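# Fit a large case into the three-case pallet's free corner

## Task

Take the large case standing beside two smaller cases on the pallet at the -y end of the track and set it in the free corner of the other pallet, the one already holding three cases. Those three may be nudged aside to make space, but the two smaller cases must finish exactly where they began. No case may overhang its pallet's edge by more than about a finger's width. A case that lands on the floor may be picked up again, but it has to finish lid up. At the end the tools must have released everything and pulled away, and every case must stay in place without the robot's help. (cam_pallet_north views the -y end of the track and cam_pallet_south the +y end; in both images +y runs roughly to the right.)

## Robot and tools

ROBOT. Two arms, left_arm and right_arm, each on its own carriage on a single track that runs along y at x = 0. left_rail carries left_arm and stays on the +y half (position_m 0.6 to 3 m). right_rail carries right_arm on the -y half (position_m -3 to -0.6 m). Each arm's base sits at x = 0, y = its carriage position, z = 0.04 m, facing +x. The names left and right do not refer to image sides.

FRAME. One world frame fixed to the table: z = 0 is the table top, +z up, +x is the direction the arms face, +y is to their left, y = 0 is mid-track. The table starts at x = 0.50 m and spans y -0.90 to 0.90 m; beyond that the floor lies 0.53 m lower. Reported cup-point positions can be a little off, more so at long reach.

TOOL. Each arm ends in a vacuum tool with four cups facing along the cup point's +z. Relative to the cup point, cups sit at x = -62 and +62 mm; channel a pair at y = -104.5 mm, channel b pair at y = +104.5 mm. The rims cover 227 mm in x by 312 mm in y. Each cup is 103 mm wide and must seal fully on a flat smooth face; an edge, gap or hole under either cup of a pair spoils that whole channel. Cardboard leaks, lowering the reading.

execute_actions(actions). A list of actions run one after another; every call returns state and images (an empty list just observes). An action may contain rows, steps, until, left_rail and right_rail.
- rows: 1 to 15 rows, one per control step (1/30 s). Each row is a single list of 16 numbers, each in [-1, 1], covering both arms: left dx, dy, dz, rx, ry, rz, left suction_a, suction_b, then the same eight for the right arm. dx..rz are an offset, not a pose: the target relative to that cup point's measured pose when the action began (for a call's first action, the last reported pose), expressed in the cup point's own axes. Every row is measured from that same start, not added to the previous row. Scale: 1.0 equals 0.6 m of translation or 180 degrees; rx, ry, rz form one rotation vector. Suction values are absolute commands: 1 on, 0 off, anything over 0.01 counts as on, and they persist. To leave a tool unchanged, repeat its previous suction numbers, since a 0 switches it off.
- steps: 1 to 450, default 15, never fewer than the row count. After the final row the arm keeps heading to that row's target, so allow enough steps for big moves. Each step the commanded pose is clipped to 100 mm and 16 degrees from the measured one. Ramp offsets gradually (about 0.01 more per row is 0.18 m/s) so held cases don't shake off.
- until: ends the action early when all conditions hold, e.g. {"all": {"status": "ended"}}, {"any": {"status": "ended"}}, or {"left_rail": {"position_status": ["!=", "moving"]}}. Numbers need a comparison (=, !=, <, <=, >, >=). It does not halt the arms.
- left_rail / right_rail: {"position_m": m} sets where the carriage should stand (absolute, world y), {"speed_m_s": 0.01 to 1} sets top speed (starts at 1, persists), {"stop": true} halts it. Rows never move a carriage. Send position_m, then wait with an until on position_status; let it arrive before placing the tool anywhere or ending the scene. Carriage motion adds directly to the tool's y. Braking is 2 m/s2 (about 0.25 m from 1 m/s). Any out-of-range value or unknown name rejects the entire call.

RESULTS. Per arm: end_effector_position (m), end_effector_quat_wxyz, velocities, a Hand target line, Joint positions and velocities (rail, shoulder pan, shoulder lift, elbow, wrist 1, wrist 2, wrist 3), Wrist force and Wrist torque in the cup point's axes (noisy, offset up to ~10 N, saturating near 200 N; 'no reading' is fine). suction_measured_a/b: 0 means no seal, 0.83+ airtight, settling within ~1.3 s; part_present_a/b flips to 1 above 0.09 and back below 0.07. Rails report position_m, position_status (moving, done, contact_stop, time_out, stopped, stopped_with_arm, stopped_for_other_arm) and position_answer (taken / not_taken). 'pose unreachable' means the clearance check altered or blocked the command; stricter while carriages move. After stopped_with_arm, send rows the arm can follow, then resend position_m. After stopped_for_other_arm, separate the arms, wait 30 steps, resend.

OTHER TOOLS. zoom_image(camera, region=[x0, y0, x1, y1] in pixels, at most 504 x 504) enlarges part of the newest image from cam_high, cam_low, cam_pallet_north, cam_pallet_south, cam_left_wrist or cam_right_wrist. read_manual(section) only returns licence text. finished_scene(scene) ends the current scene irreversibly; call it only once the goal holds.

PICK AND PLACE. Press the rims on, switch the channel on, wait for the reading. Cups compress up to ~21 mm. To release: lower in tiny steps until contact, then in a single action set both channels to 0 while backing the tool straight off along its axis. With part_present on, the controller assumes an 11.5 kg load. Heavy, off-centre or fast carrying can tear a case loose. A cup sealed to the table pins the tool; turn that channel off.

AVOID. Outside force of 400 N or joint load limits (pan/lift 693, elbow 407, wrists 100 N m) stop the arm for 10 s. Never let the arms, tools, cameras, carriages or a held case strike or press each other; the clearance check does not guard held objects. When handing over, switch the giver off before the receiver turns on. Don't knock anything off the work area or let cases fall. Objects may occasionally be nudged by disturbances. The robot holds its last command while you think.

Each tool is called after "Call:" as name(argument=value, ...), one argument or row to a line, values as JSON.

## Session

Call:
execute_actions(
  actions=[],
)

Scene clock: 0.00 s.
left_arm: end_effector_position=(+0.8501, +2.6856, +0.4385) suction_measured_a=0.00 part_present_a=0 suction_measured_b=0.00 part_present_b=0 end_effector_quat_wxyz=(-0.001, -0.000, +1.000, +0.000) end_effector_velocity=(-0.000, +0.000, +0.000) end_effector_angular_velocity=(-0.000, -0.000, +0.000) | right_arm: end_effector_position=(+0.8498, -2.0182, +0.4411) suction_measured_a=0.01 part_present_a=0 suction_measured_b=0.01 part_present_b=0 end_effector_quat_wxyz=(+0.000, +0.000, +1.000, -0.000) end_effector_velocity=(+0.000, -0.000, -0.000) end_effector_angular_velocity=(+0.000, +0.000, -0.000)
Joint positions: left_arm=[ 2.686 -0.239 -1.497  2.092 -2.165 -1.571  1.331] | right_arm=[-2.018 -0.239 -1.499  2.091 -2.163 -1.572  1.332]
Joint velocities: left_arm=[ 0.  0. -0.  0. -0.  0. -0.] | right_arm=[ 0. -0.  0. -0.  0. -0.  0.]
Wrist force (N, on the end effector, along its own x y z axes, offset not removed): no reading
Wrist torque (N m, same axes, about the end effector's origin, offset not removed): no reading
Hand target (left_arm): +0.850, +2.686, +0.439; -0.001, -0.000, +1.000, +0.000
Hand target (right_arm): +0.850, -2.018, +0.441; +0.000, +0.000, +1.000, -0.000
left_rail: position_m=2.686 position_m_goal=2.686 speed_m_s=1.00 position_status=done position_answer=taken refusals=0
right_rail: position_m=-2.018 position_m_goal=-2.018 speed_m_s=1.00 position_status=done position_answer=taken refusals=0

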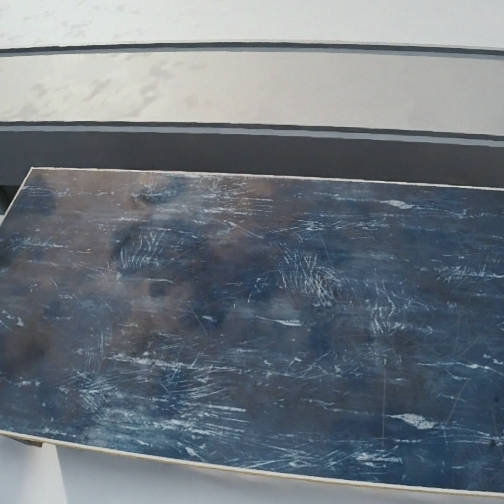

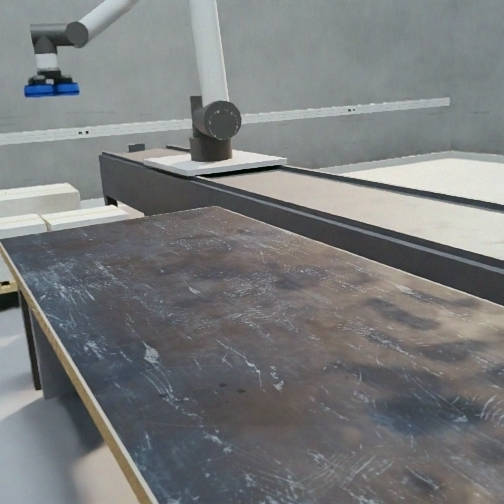

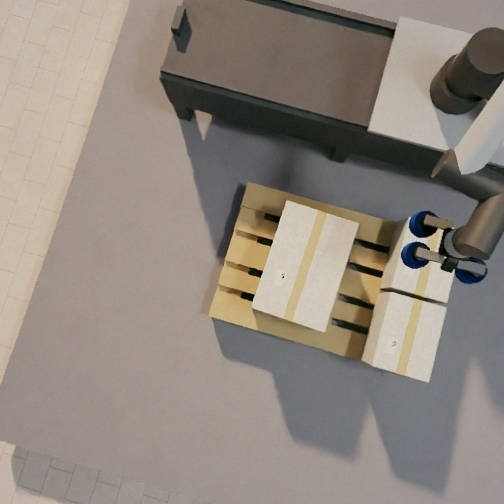

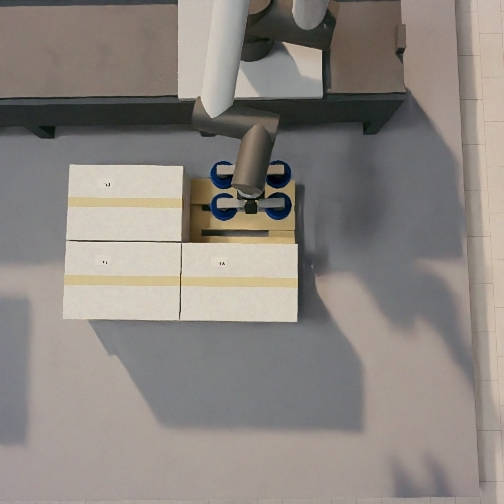

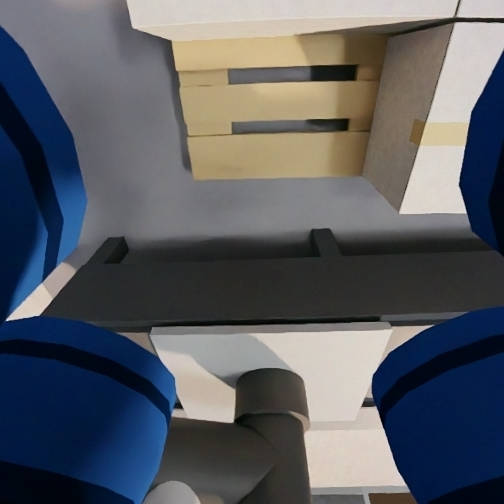

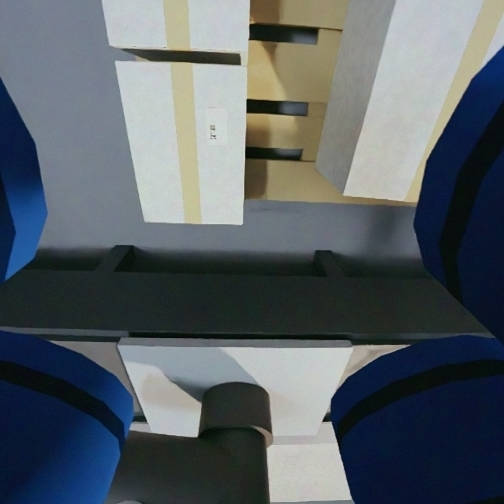

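Call:
execute_actions(
  actions=[
    {"right_rail":{"position_m":-2.418},"rows":[[0,0,0,0,0,0,0,0,-0.323,0,0.6,0,0,0.5,0,0]],"steps":120},
  ],
)

Scene clock: 37.00 s.
left_arm: end_effector_position=(+0.8501, +2.6856, +0.4385) suction_measured_a=0.00 part_present_a=0 suction_measured_b=0.00 part_present_b=0 end_effector_quat_wxyz=(-0.001, -0.000, +1.000, +0.000) end_effector_velocity=(-0.000, -0.000, +0.000) end_effector_angular_velocity=(-0.000, -0.000, -0.000) | right_arm: end_effector_position=(+1.0441, -2.4191, +0.0811) suction_measured_a=0.01 part_present_a=0 suction_measured_b=0.01 part_present_b=0 end_effector_quat_wxyz=(+0.000, +0.707, +0.707, -0.000) end_effector_velocity=(-0.000, -0.000, -0.000) end_effector_angular_velocity=(+0.000, +0.000, +0.000)
Joint positions: left_arm=[ 2.686 -0.239 -1.497  2.092 -2.165 -1.571  1.331] | right_arm=[-2.418 -0.194 -0.976  1.995 -2.59  -1.572  2.948]
Joint velocities: left_arm=[ 0. -0. -0.  0.  0. -0.  0.] | right_arm=[ 0. -0.  0. -0.  0.  0. -0.]
Wrist force (N, on the end effector, along its own x y z axes, offset not removed): left_arm=[-3.6 -0.2 5.1] | right_arm=[0.0 -0.8 2.0]
Wrist torque (N m, same axes, about the end effector's origin, offset not removed): left_arm=[-0.60 0.45 0.07] | right_arm=[0.07 -0.21 -0.27]
Hand target (left_arm): +0.850, +2.686, +0.439; -0.001, -0.000, +1.000, +0.000
Hand target (right_arm): +1.044, -2.419, +0.081; +0.000, +0.707, +0.707, -0.000
Off the commanded pose (left_arm): 0.000 m, 0 deg.
Off the commanded pose (right_arm): 0.001 m, 0 deg.
left_rail: position_m=2.686 position_m_goal=2.686 speed_m_s=1.00 position_status=done position_answer=taken refusals=0
right_rail: position_m=-2.418 position_m_goal=-2.418 speed_m_s=1.00 position_status=done position_answer=taken refusals=0
camera_calibration (this result's frames):
cam_left_wrist: T_world_to_cam=[[-0.0590499, -0.997966, -0.024024, 2.75405], [-0.820036, 0.0347699, 0.571255, 0.372914], [-0.569258, 0.0534332, -0.820421, 0.806026], [0, 0, 0, 1]] pos_world=[0.927266, 2.69241, 0.514415]
cam_right_wrist: T_world_to_cam=[[-0.998591, -0.0457859, 0.0268365, 0.924922], [-0.0249379, 0.851186, 0.524271, 2.06333], [-0.046847, 0.522863, -0.851129, 1.47959], [0, 0, 0, 1]] pos_world=[1.04439, -2.48756, 0.152757]

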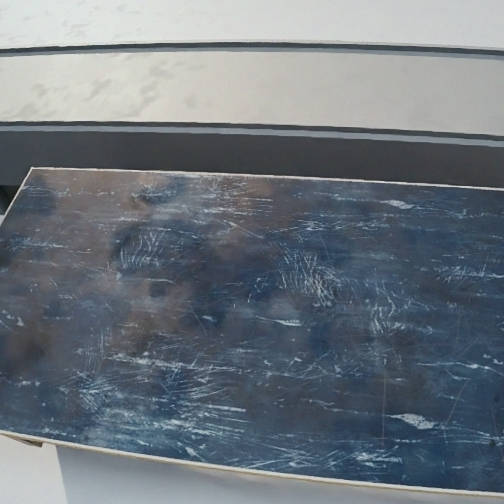

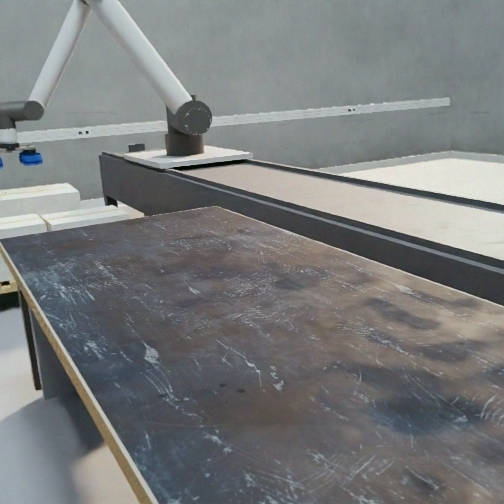

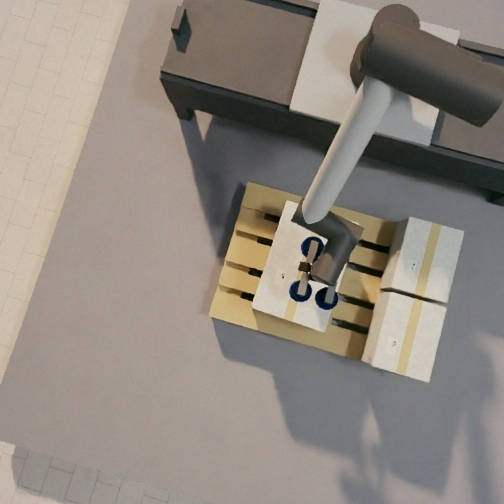

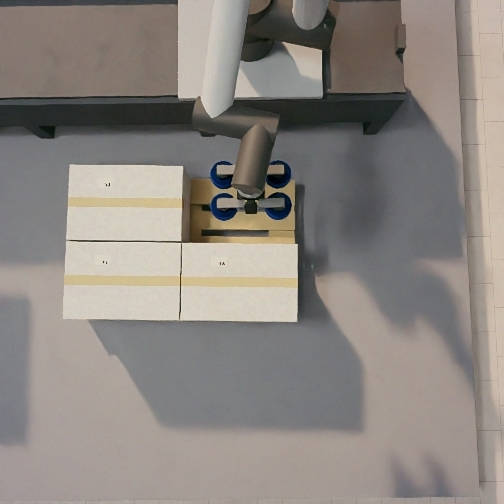

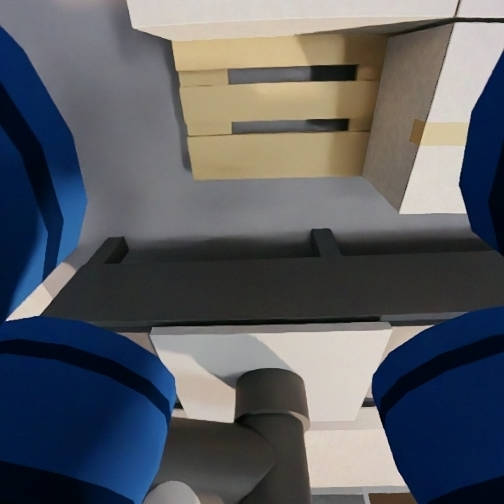

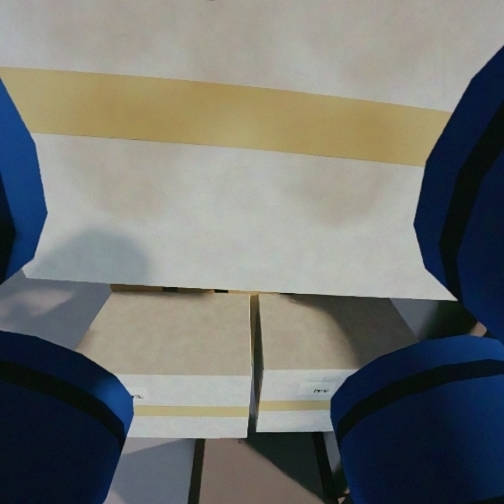

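Call:
execute_actions(
  actions=[
    {"rows":[[0,0,0,0,0,0,0,0,0,0,0.2,0,0,0,0,0]],"steps":40},
  ],
)

Call:
zoom_image(
  camera="cam_pallet_north",
  region=[200,160,480,400],
)

Scene clock: 42.87 s.
left_arm: end_effector_position=(+0.8501, +2.6856, +0.4385) suction_measured_a=0.00 part_present_a=0 suction_measured_b=0.00 part_present_b=0 end_effector_quat_wxyz=(-0.001, -0.000, +1.000, +0.000) end_effector_velocity=(-0.000, +0.000, -0.000) end_effector_angular_velocity=(+0.000, +0.000, -0.000) | right_arm: end_effector_position=(+1.0442, -2.4191, -0.0389) suction_measured_a=0.01 part_present_a=0 suction_measured_b=0.01 part_present_b=0 end_effector_quat_wxyz=(+0.000, +0.707, +0.707, -0.000) end_effector_velocity=(+0.000, +0.000, -0.000) end_effector_angular_velocity=(+0.000, +0.000, +0.000)
Joint positions: left_arm=[ 2.686 -0.239 -1.497  2.092 -2.165 -1.571  1.331] | right_arm=[-2.418 -0.194 -0.84   2.001 -2.733 -1.572  2.948]
Joint velocities: left_arm=[ 0.  0. -0. -0.  0.  0.  0.] | right_arm=[ 0.  0.  0. -0. -0.  0.  0.]
Wrist force (N, on the end effector, along its own x y z axes, offset not removed): left_arm=[-1.0 -2.2 5.9] | right_arm=[-4.1 -1.0 1.2]
Wrist torque (N m, same axes, about the end effector's origin, offset not removed): left_arm=[-0.81 0.07 -0.16] | right_arm=[0.05 0.25 -0.20]
Hand target (left_arm): +0.850, +2.686, +0.439; -0.001, -0.000, +1.000, +0.000
Hand target (right_arm): +1.044, -2.419, -0.039; +0.000, +0.707, +0.707, -0.000
Off the commanded pose (left_arm): 0.000 m, 0 deg.
Off the commanded pose (right_arm): 0.000 m, 0 deg.
left_rail: position_m=2.686 position_m_goal=2.686 speed_m_s=1.00 position_status=done position_answer=taken refusals=0
right_rail: position_m=-2.418 position_m_goal=-2.418 speed_m_s=1.00 position_status=done position_answer=taken refusals=0
camera_calibration (this result's frames):
cam_left_wrist: T_world_to_cam=[[-0.0590501, -0.997966, -0.024024, 2.75405], [-0.820036, 0.03477, 0.571255, 0.372914], [-0.569258, 0.0534332, -0.820421, 0.806026], [0, 0, 0, 1]] pos_world=[0.927266, 2.69241, 0.514415]
cam_right_wrist: T_world_to_cam=[[-0.998591, -0.0457827, 0.0268346, 0.928299], [-0.0249363, 0.851188, 0.524268, 2.1263], [-0.0468437, 0.52286, -0.85113, 1.37743], [0, 0, 0, 1]] pos_world=[1.04454, -2.48759, 0.0327108]

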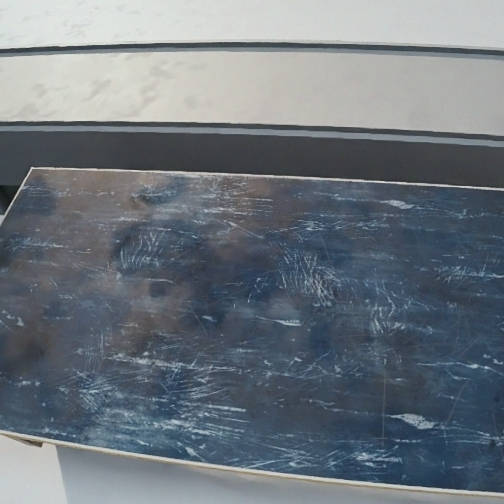

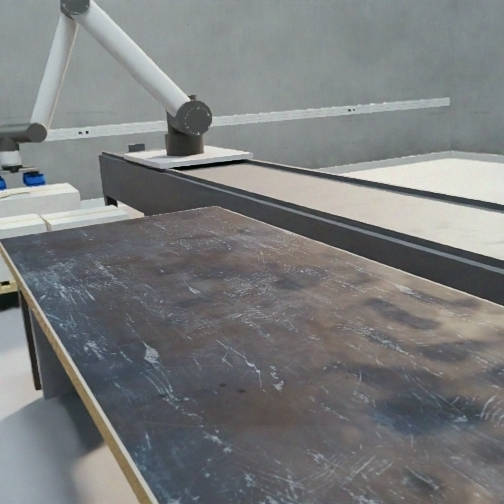

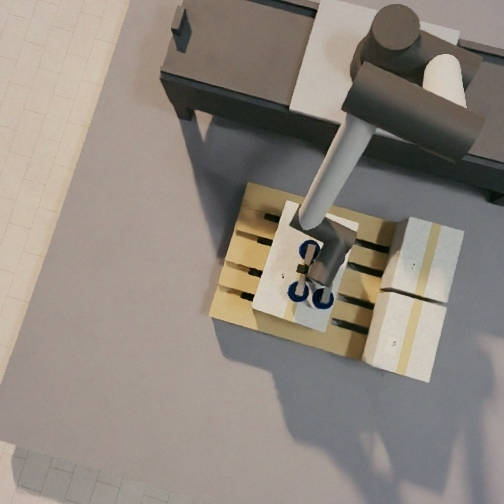

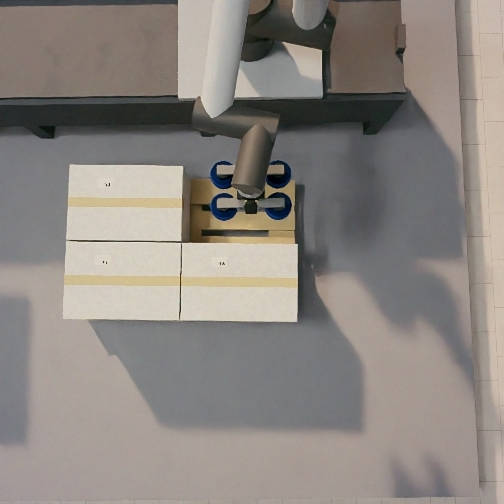

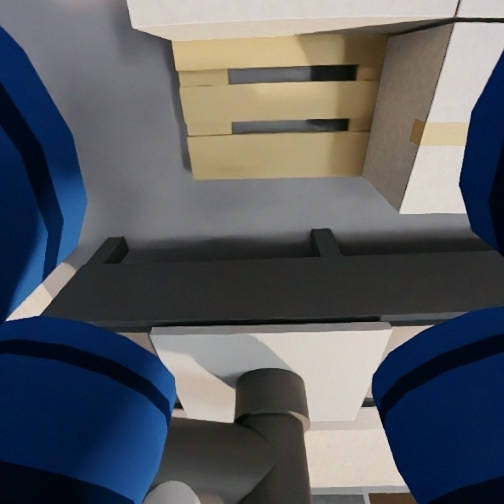

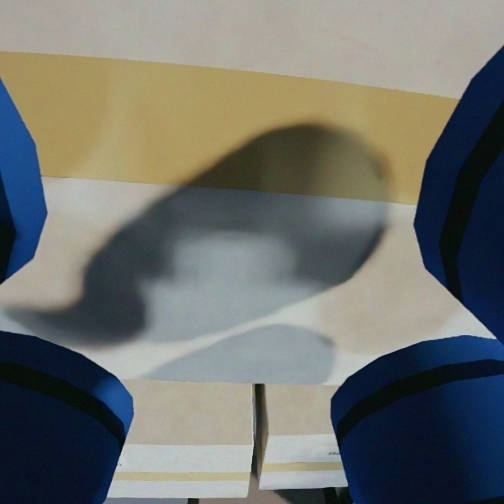

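Region (200, 160, 480, 400) of cam_pallet_north's 504x504 image, scaled by 1.800, with more detail than that image has; it fills the top 432 rows of this view, and the rest is white.

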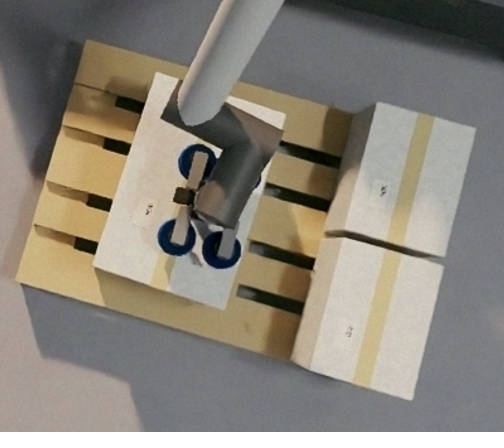

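Call:
execute_actions(
  actions=[
    {"rows":[[0,0,0,0,0,0,0,0,-0.085,0,0.1,0,0,0,0,0]],"steps":40},
  ],
)

Scene clock: 50.97 s.
left_arm: end_effector_position=(+0.8501, +2.6856, +0.4385) suction_measured_a=0.00 part_present_a=0 suction_measured_b=0.00 part_present_b=0 end_effector_quat_wxyz=(-0.001, -0.000, +1.000, +0.000) end_effector_velocity=(-0.000, +0.000, +0.000) end_effector_angular_velocity=(-0.000, -0.000, +0.000) | right_arm: end_effector_position=(+1.0443, -2.4699, -0.0989) suction_measured_a=0.01 part_present_a=0 suction_measured_b=0.01 part_present_b=0 end_effector_quat_wxyz=(+0.000, +0.707, +0.707, -0.000) end_effector_velocity=(-0.000, -0.000, -0.000) end_effector_angular_velocity=(-0.000, +0.000, -0.000)
Joint positions: left_arm=[ 2.686 -0.239 -1.497  2.092 -2.165 -1.571  1.331] | right_arm=[-2.418 -0.243 -0.768  1.993 -2.797 -1.572  2.899]
Joint velocities: left_arm=[ 0.  0. -0.  0. -0. -0. -0.] | right_arm=[ 0. -0.  0.  0.  0. -0. -0.]
Wrist force (N, on the end effector, along its own x y z axes, offset not removed): left_arm=[-4.1 3.3 1.6] | right_arm=[133.6 -26.7 -184.0]
Wrist torque (N m, same axes, about the end effector's origin, offset not removed): left_arm=[-0.07 0.46 0.05] | right_arm=[-0.76 -4.62 -0.11]
Hand target (left_arm): +0.850, +2.686, +0.439; -0.001, -0.000, +1.000, +0.000
Hand target (right_arm): +1.044, -2.470, -0.099; +0.000, +0.707, +0.707, -0.000
Off the commanded pose (left_arm): 0.000 m, 0 deg.
Off the commanded pose (right_arm): 0.000 m, 0 deg.
left_rail: position_m=2.686 position_m_goal=2.686 speed_m_s=1.00 position_status=done position_answer=taken refusals=0
right_rail: position_m=-2.418 position_m_goal=-2.418 speed_m_s=1.00 position_status=done position_answer=taken refusals=0
camera_calibration (this result's frames):
cam_left_wrist: T_world_to_cam=[[-0.0590498, -0.997966, -0.024024, 2.75405], [-0.820036, 0.0347698, 0.571255, 0.372915], [-0.569258, 0.0534331, -0.820421, 0.806027], [0, 0, 0, 1]] pos_world=[0.927266, 2.69241, 0.514415]
cam_right_wrist: T_world_to_cam=[[-0.99859, -0.0458144, 0.0268139, 0.927552], [-0.024974, 0.851186, 0.52427, 2.20101], [-0.0468428, 0.522862, -0.85113, 1.35292], [0, 0, 0, 1]] pos_world=[1.04459, -2.53836, -0.0272821]

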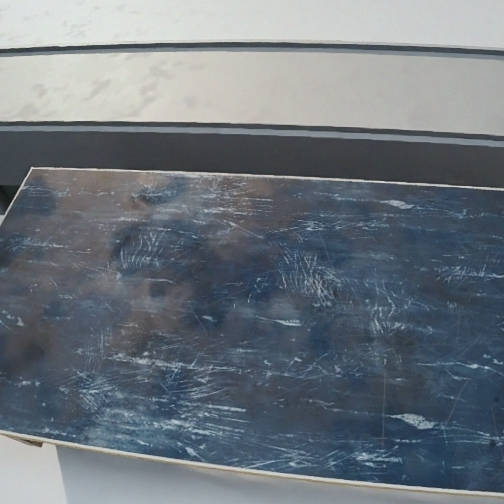

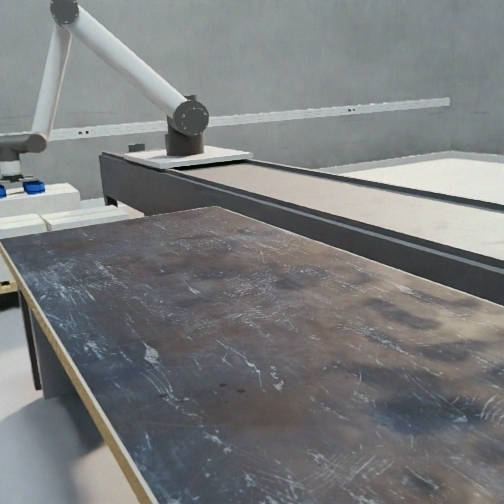

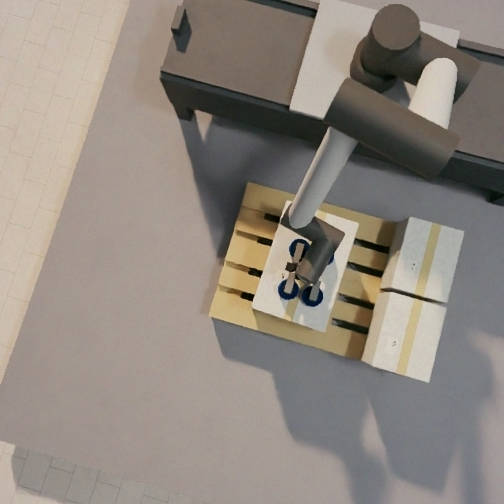

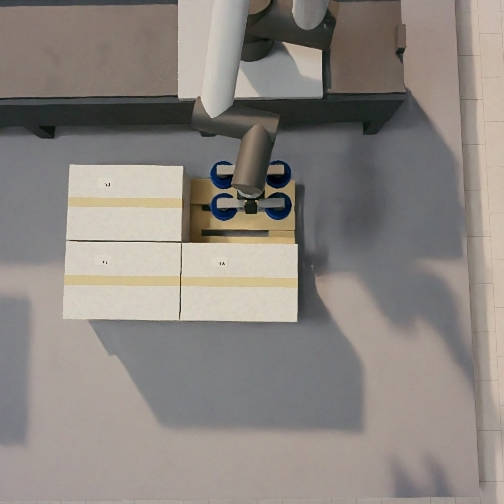

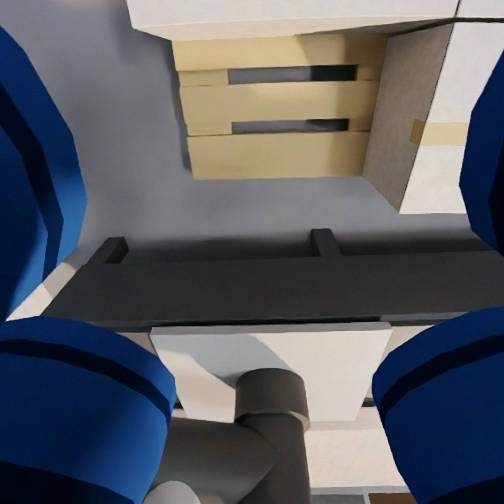

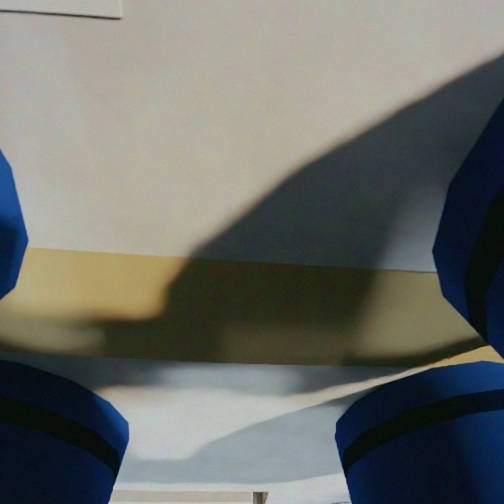

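Call:
execute_actions(
  actions=[
    {"rows":[[0,0,0,0,0,0,0,0,0,0,-0.015,0,0,0,1,1]],"steps":45},
    {"rows":[[0,0,0,0,0,0,0,0,0,0,-0.03,0,0,0,1,1],[0,0,0,0,0,0,0,0,0,0,-0.08,0,0,0,1,1],[0,0,0,0,0,0,0,0,0,0,-0.14,0,0,0,1,1],[0,0,0,0,0,0,0,0,0,0,-0.2,0,0,0,1,1],[0,0,0,0,0,0,0,0,0,0,-0.3,0,0,0,1,1],[0,0,0,0,0,0,0,0,0,0,-0.9,0,0,0,1,1]],"steps":90},
  ],
)

Scene clock: 64.33 s.
left_arm: end_effector_position=(+0.8501, +2.6856, +0.4385) suction_measured_a=0.00 part_present_a=0 suction_measured_b=0.00 part_present_b=0 end_effector_quat_wxyz=(-0.001, -0.000, +1.000, +0.000) end_effector_velocity=(-0.000, +0.000, +0.000) end_effector_angular_velocity=(-0.000, -0.000, +0.000) | right_arm: end_effector_position=(+1.0435, -2.4697, +0.4503) suction_measured_a=0.93 part_present_a=1 suction_measured_b=0.93 part_present_b=1 end_effector_quat_wxyz=(+0.000, +0.707, +0.707, -0.000) end_effector_velocity=(-0.000, +0.000, +0.000) end_effector_angular_velocity=(-0.000, -0.000, +0.000)
Joint positions: left_arm=[ 2.686 -0.239 -1.497  2.092 -2.165 -1.571  1.331] | right_arm=[-2.418 -0.243 -1.293  1.821 -2.098 -1.572  2.899]
Joint velocities: left_arm=[ 0.  0. -0.  0. -0.  0.  0.] | right_arm=[ 0. -0. -0.  0.  0.  0. -0.]
Wrist force (N, on the end effector, along its own x y z axes, offset not removed): left_arm=[5.2 0.5 4.4] | right_arm=[-2.5 -1.8 53.6]
Wrist torque (N m, same axes, about the end effector's origin, offset not removed): left_arm=[-0.39 -0.86 -0.05] | right_arm=[3.35 3.14 -0.25]
Hand target (left_arm): +0.850, +2.686, +0.439; -0.001, -0.000, +1.000, +0.000
Hand target (right_arm): +1.043, -2.470, +0.450; +0.000, +0.707, +0.707, -0.000
Off the commanded pose (left_arm): 0.000 m, 0 deg.
Off the commanded pose (right_arm): 0.001 m, 0 deg.
left_rail: position_m=2.686 position_m_goal=2.686 speed_m_s=1.00 position_status=done position_answer=taken refusals=0
right_rail: position_m=-2.418 position_m_goal=-2.418 speed_m_s=1.00 position_status=done position_answer=taken refusals=0
camera_calibration (this result's frames):
cam_left_wrist: T_world_to_cam=[[-0.0590501, -0.997966, -0.0240239, 2.75405], [-0.820036, 0.0347701, 0.571255, 0.372914], [-0.569258, 0.0534332, -0.820421, 0.806026], [0, 0, 0, 1]] pos_world=[0.927266, 2.69241, 0.514415]
cam_right_wrist: T_world_to_cam=[[-0.99859, -0.0458127, 0.0268133, 0.912074], [-0.0249729, 0.851186, 0.52427, 1.9129], [-0.0468413, 0.522861, -0.85113, 1.82026], [0, 0, 0, 1]] pos_world=[1.04382, -2.53819, 0.521947]

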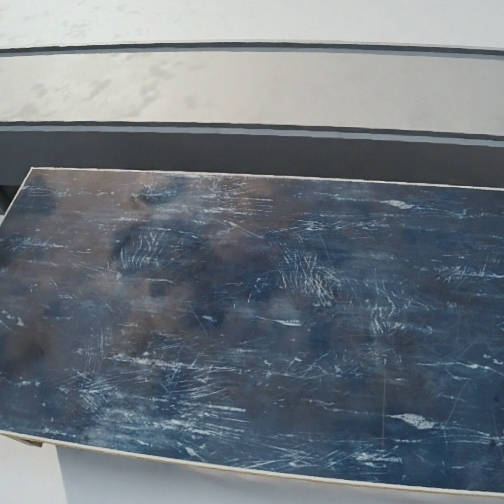

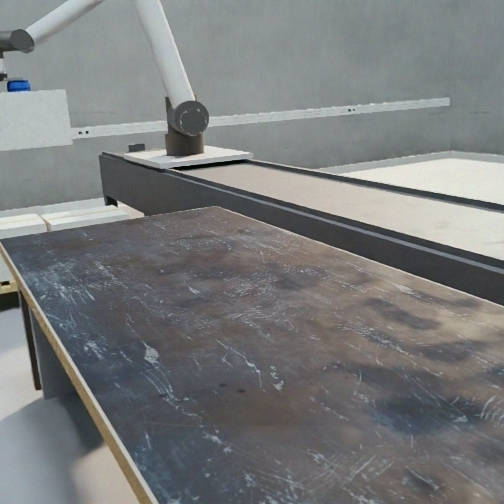

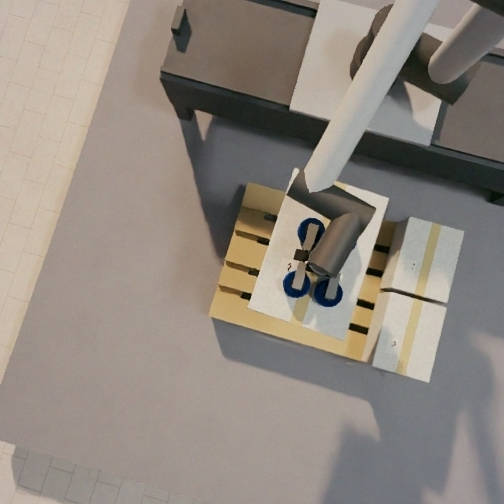

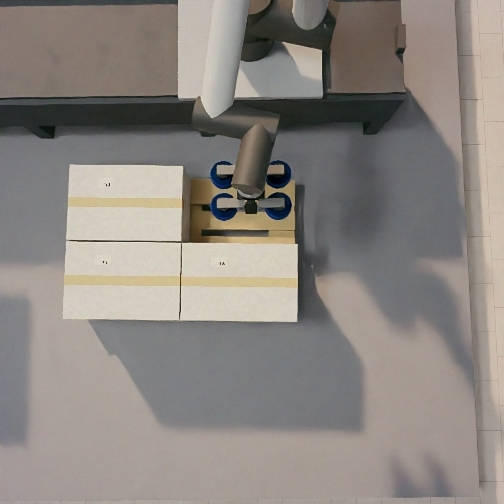

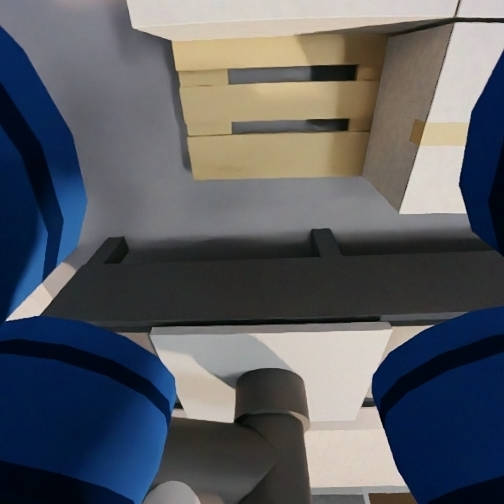

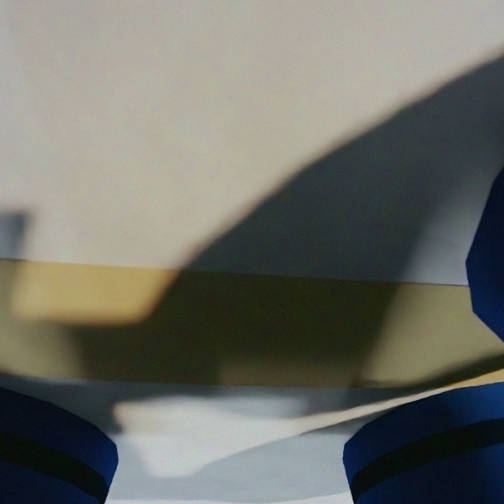

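Call:
execute_actions(
  actions=[
    {"right_rail":{"position_m":-0.65,"speed_m_s":0.6},"left_rail":{"position_m":1.3},"steps":200,"until":{"all":{"status":"ended"}}},
    {"rows":[[0,0,0,0,0,0,0,0,0.03,0,0,0,0,-0.03,1,1],[0,0,0,0,0,0,0,0,0.08,0,0,0,0,-0.06,1,1],[0,0,0,0,0,0,0,0,0.14,0,0,0,0,-0.1,1,1],[0,0,0,0,0,0,0,0,0.2,0,0,0,0,-0.14,1,1],[0,0,0,0,0,0,0,0,1.0,-0.2,0,0,0,-0.5,1,1]],"steps":130},
  ],
)

Scene clock: 79.27 s.
left_arm: end_effector_position=(+0.8501, +1.2996, +0.4385) suction_measured_a=0.00 part_present_a=0 suction_measured_b=0.00 part_present_b=0 end_effector_quat_wxyz=(-0.001, -0.000, +1.000, +0.000) end_effector_velocity=(+0.000, -0.000, -0.000) end_effector_angular_velocity=(+0.000, +0.000, -0.000) | right_arm: end_effector_position=(+0.9238, -0.1017, +0.4504) suction_measured_a=0.93 part_present_a=1 suction_measured_b=0.93 part_present_b=1 end_effector_quat_wxyz=(+0.000, +0.000, +1.000, -0.000) end_effector_velocity=(-0.000, -0.000, -0.000) end_effector_angular_velocity=(-0.000, +0.000, +0.000)
Joint positions: left_arm=[ 1.3   -0.239 -1.497  2.092 -2.165 -1.571  1.331] | right_arm=[-0.65   0.348 -1.262  1.777 -2.086 -1.571  1.919]
Joint velocities: left_arm=[ 0. -0.  0. -0.  0. -0.  0.] | right_arm=[ 0. -0.  0. -0.  0. -0. -0.]
Wrist force (N, on the end effector, along its own x y z axes, offset not removed): left_arm=[-6.9 4.0 1.7] | right_arm=[-2.4 -1.8 53.2]
Wrist torque (N m, same axes, about the end effector's origin, offset not removed): left_arm=[0.17 0.89 -0.22] | right_arm=[3.40 3.17 -0.25]
Hand target (left_arm): +0.850, +1.300, +0.439; -0.001, -0.000, +1.000, +0.000
Hand target (right_arm): +0.924, -0.102, +0.450; +0.000, +0.000, +1.000, -0.000
Off the commanded pose (left_arm): 0.000 m, 0 deg.
Off the commanded pose (right_arm): 0.001 m, 0 deg.
left_rail: position_m=1.300 position_m_goal=1.300 speed_m_s=1.00 position_status=done position_answer=taken refusals=0
right_rail: position_m=-0.650 position_m_goal=-0.650 speed_m_s=0.60 position_status=done position_answer=taken refusals=0
camera_calibration (this result's frames):
cam_left_wrist: T_world_to_cam=[[-0.0590499, -0.997966, -0.0240239, 1.37084], [-0.820036, 0.0347699, 0.571255, 0.421106], [-0.569258, 0.0534331, -0.820421, 0.880086], [0, 0, 0, 1]] pos_world=[0.927266, 1.30639, 0.514415]
cam_right_wrist: T_world_to_cam=[[0.0460475, -0.998563, 0.0274204, -0.161156], [-0.851014, -0.0248393, 0.524555, 0.568187], [-0.52312, -0.0474896, -0.850935, 0.958443], [0, 0, 0, 1]] pos_world=[0.992337, -0.101295, 0.521946]

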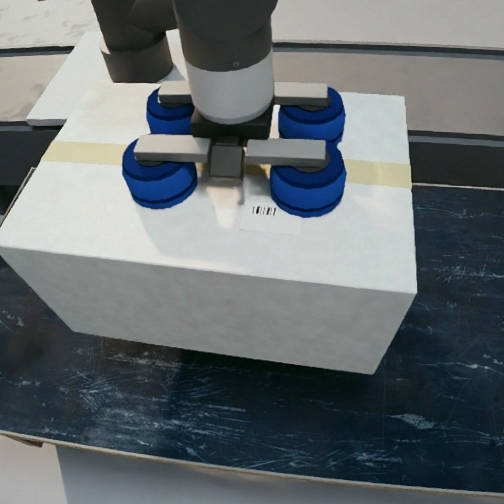

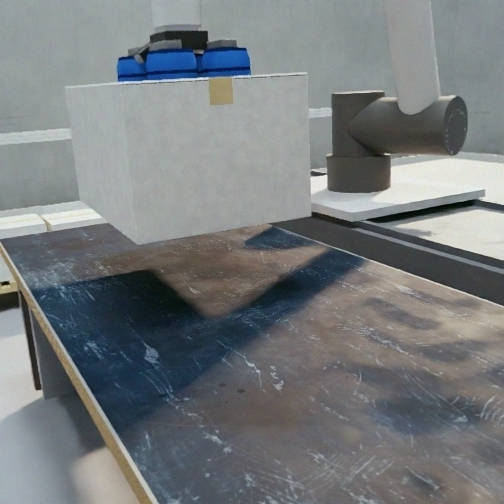

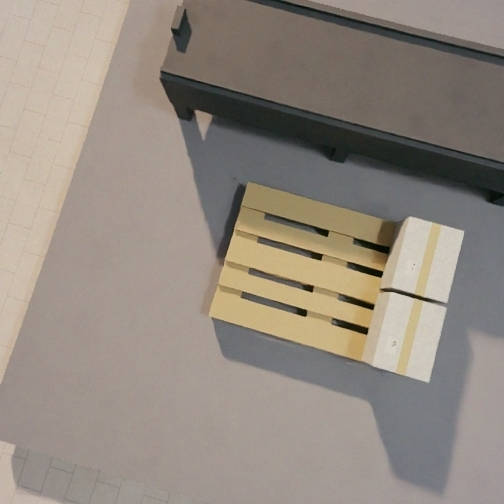

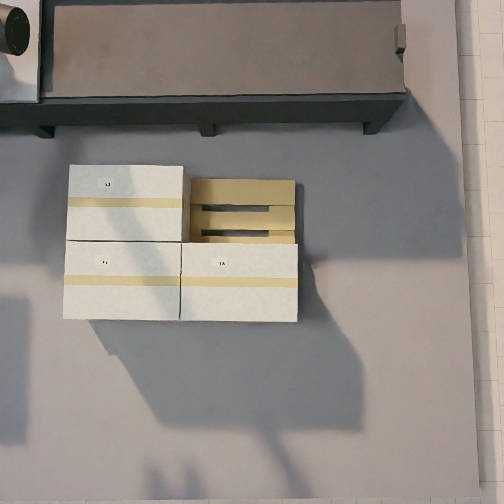

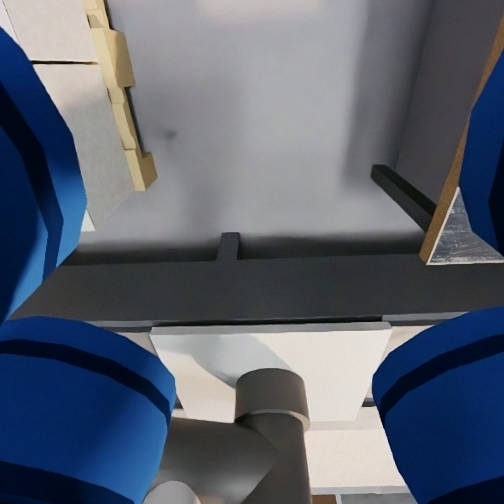

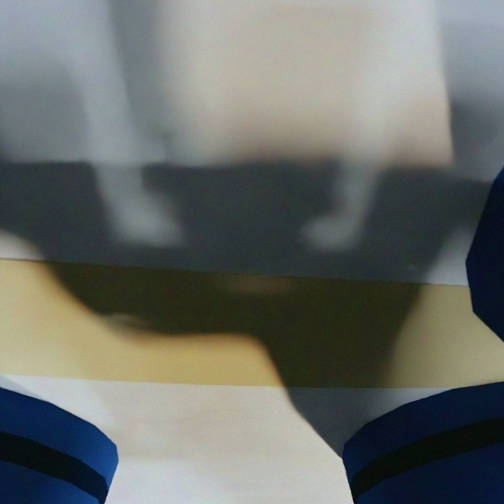

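Call:
execute_actions(
  actions=[
    {"rows":[[0,0,0,0,0,0,0,0,0,0,0.03,0,0,0,1,1],[0,0,0,0,0,0,0,0,0,0,0.08,0,0,0,1,1],[0,0,0,0,0,0,0,0,0,0,0.14,0,0,0,1,1],[0,0,0,0,0,0,0,0,0,0,0.2,0,0,0,1,1]],"steps":40},
  ],
)

Scene clock: 93.10 s.
left_arm: end_effector_position=(+0.8501, +1.2996, +0.4385) suction_measured_a=0.00 part_present_a=0 suction_measured_b=0.00 part_present_b=0 end_effector_quat_wxyz=(-0.001, -0.000, +1.000, +0.000) end_effector_velocity=(+0.000, -0.000, -0.000) end_effector_angular_velocity=(+0.000, +0.000, +0.000) | right_arm: end_effector_position=(+0.9240, -0.1016, +0.3303) suction_measured_a=0.93 part_present_a=1 suction_measured_b=0.93 part_present_b=1 end_effector_quat_wxyz=(+0.000, +0.000, +1.000, -0.000) end_effector_velocity=(-0.000, -0.000, -0.000) end_effector_angular_velocity=(-0.000, +0.000, -0.000)
Joint positions: left_arm=[ 1.3   -0.239 -1.497  2.092 -2.165 -1.571  1.331] | right_arm=[-0.65   0.348 -1.181  1.856 -2.246 -1.571  1.919]
Joint velocities: left_arm=[ 0. -0.  0. -0. -0.  0. -0.] | right_arm=[ 0. -0.  0.  0. -0. -0.  0.]
Wrist force (N, on the end effector, along its own x y z axes, offset not removed): left_arm=[-2.5 1.5 3.7] | right_arm=[-1.9 0.1 52.3]
Wrist torque (N m, same axes, about the end effector's origin, offset not removed): left_arm=[-0.31 0.26 -0.06] | right_arm=[3.65 3.04 -0.29]
Hand target (left_arm): +0.850, +1.300, +0.439; -0.001, -0.000, +1.000, +0.000
Hand target (right_arm): +0.924, -0.102, +0.330; +0.000, +0.000, +1.000, -0.000
Off the commanded pose (left_arm): 0.000 m, 0 deg.
Off the commanded pose (right_arm): 0.000 m, 0 deg.
left_rail: position_m=1.300 position_m_goal=1.300 speed_m_s=1.00 position_status=done position_answer=taken refusals=0
right_rail: position_m=-0.650 position_m_goal=-0.650 speed_m_s=0.60 position_status=done position_answer=taken refusals=0
camera_calibration (this result's frames):
cam_left_wrist: T_world_to_cam=[[-0.0590501, -0.997966, -0.0240241, 1.37084], [-0.820036, 0.03477, 0.571255, 0.421106], [-0.569258, 0.0534333, -0.820421, 0.880086], [0, 0, 0, 1]] pos_world=[0.927266, 1.30639, 0.514415]
cam_right_wrist: T_world_to_cam=[[0.0460503, -0.998563, 0.0274182, -0.157803], [-0.851017, -0.0248431, 0.524551, 0.631297], [-0.523116, -0.0474891, -0.850938, 0.856398], [0, 0, 0, 1]] pos_world=[0.992506, -0.101223, 0.401921]

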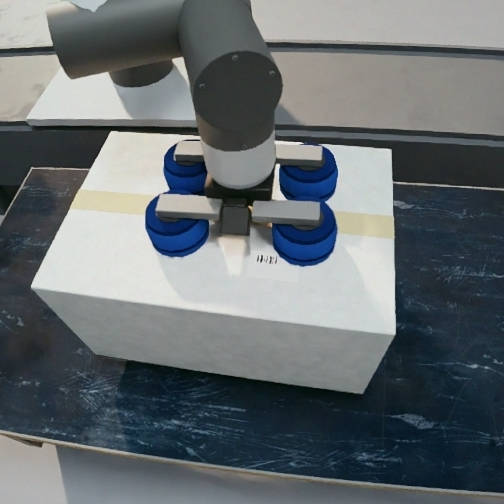

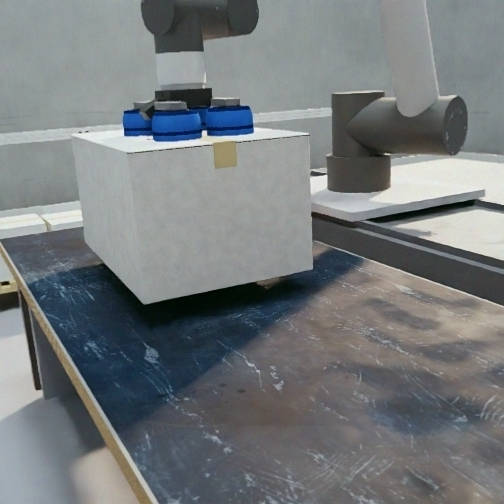

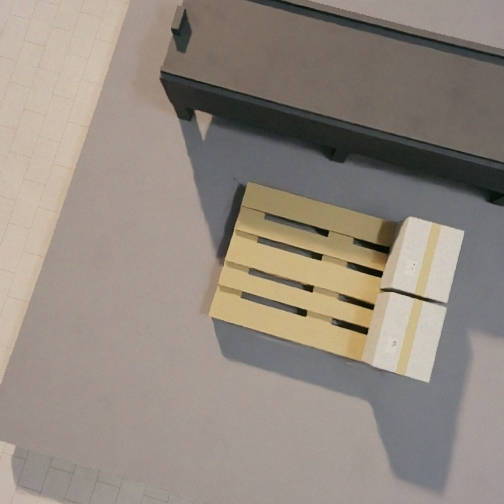

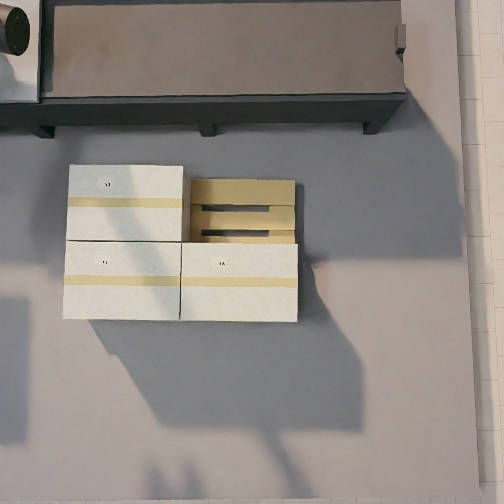

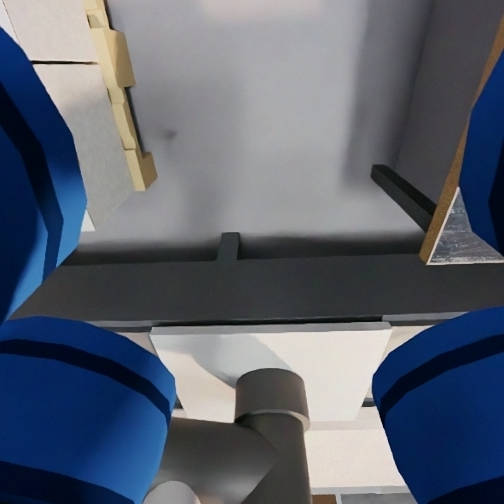

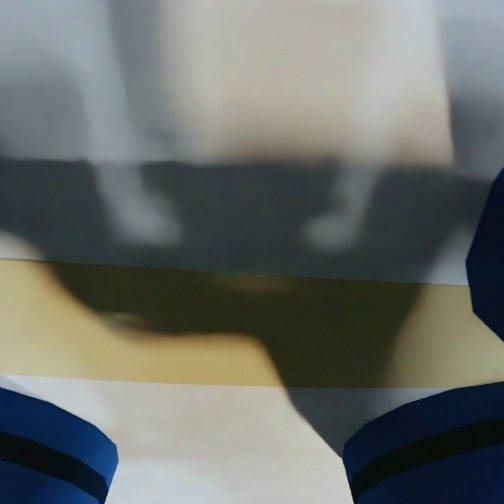

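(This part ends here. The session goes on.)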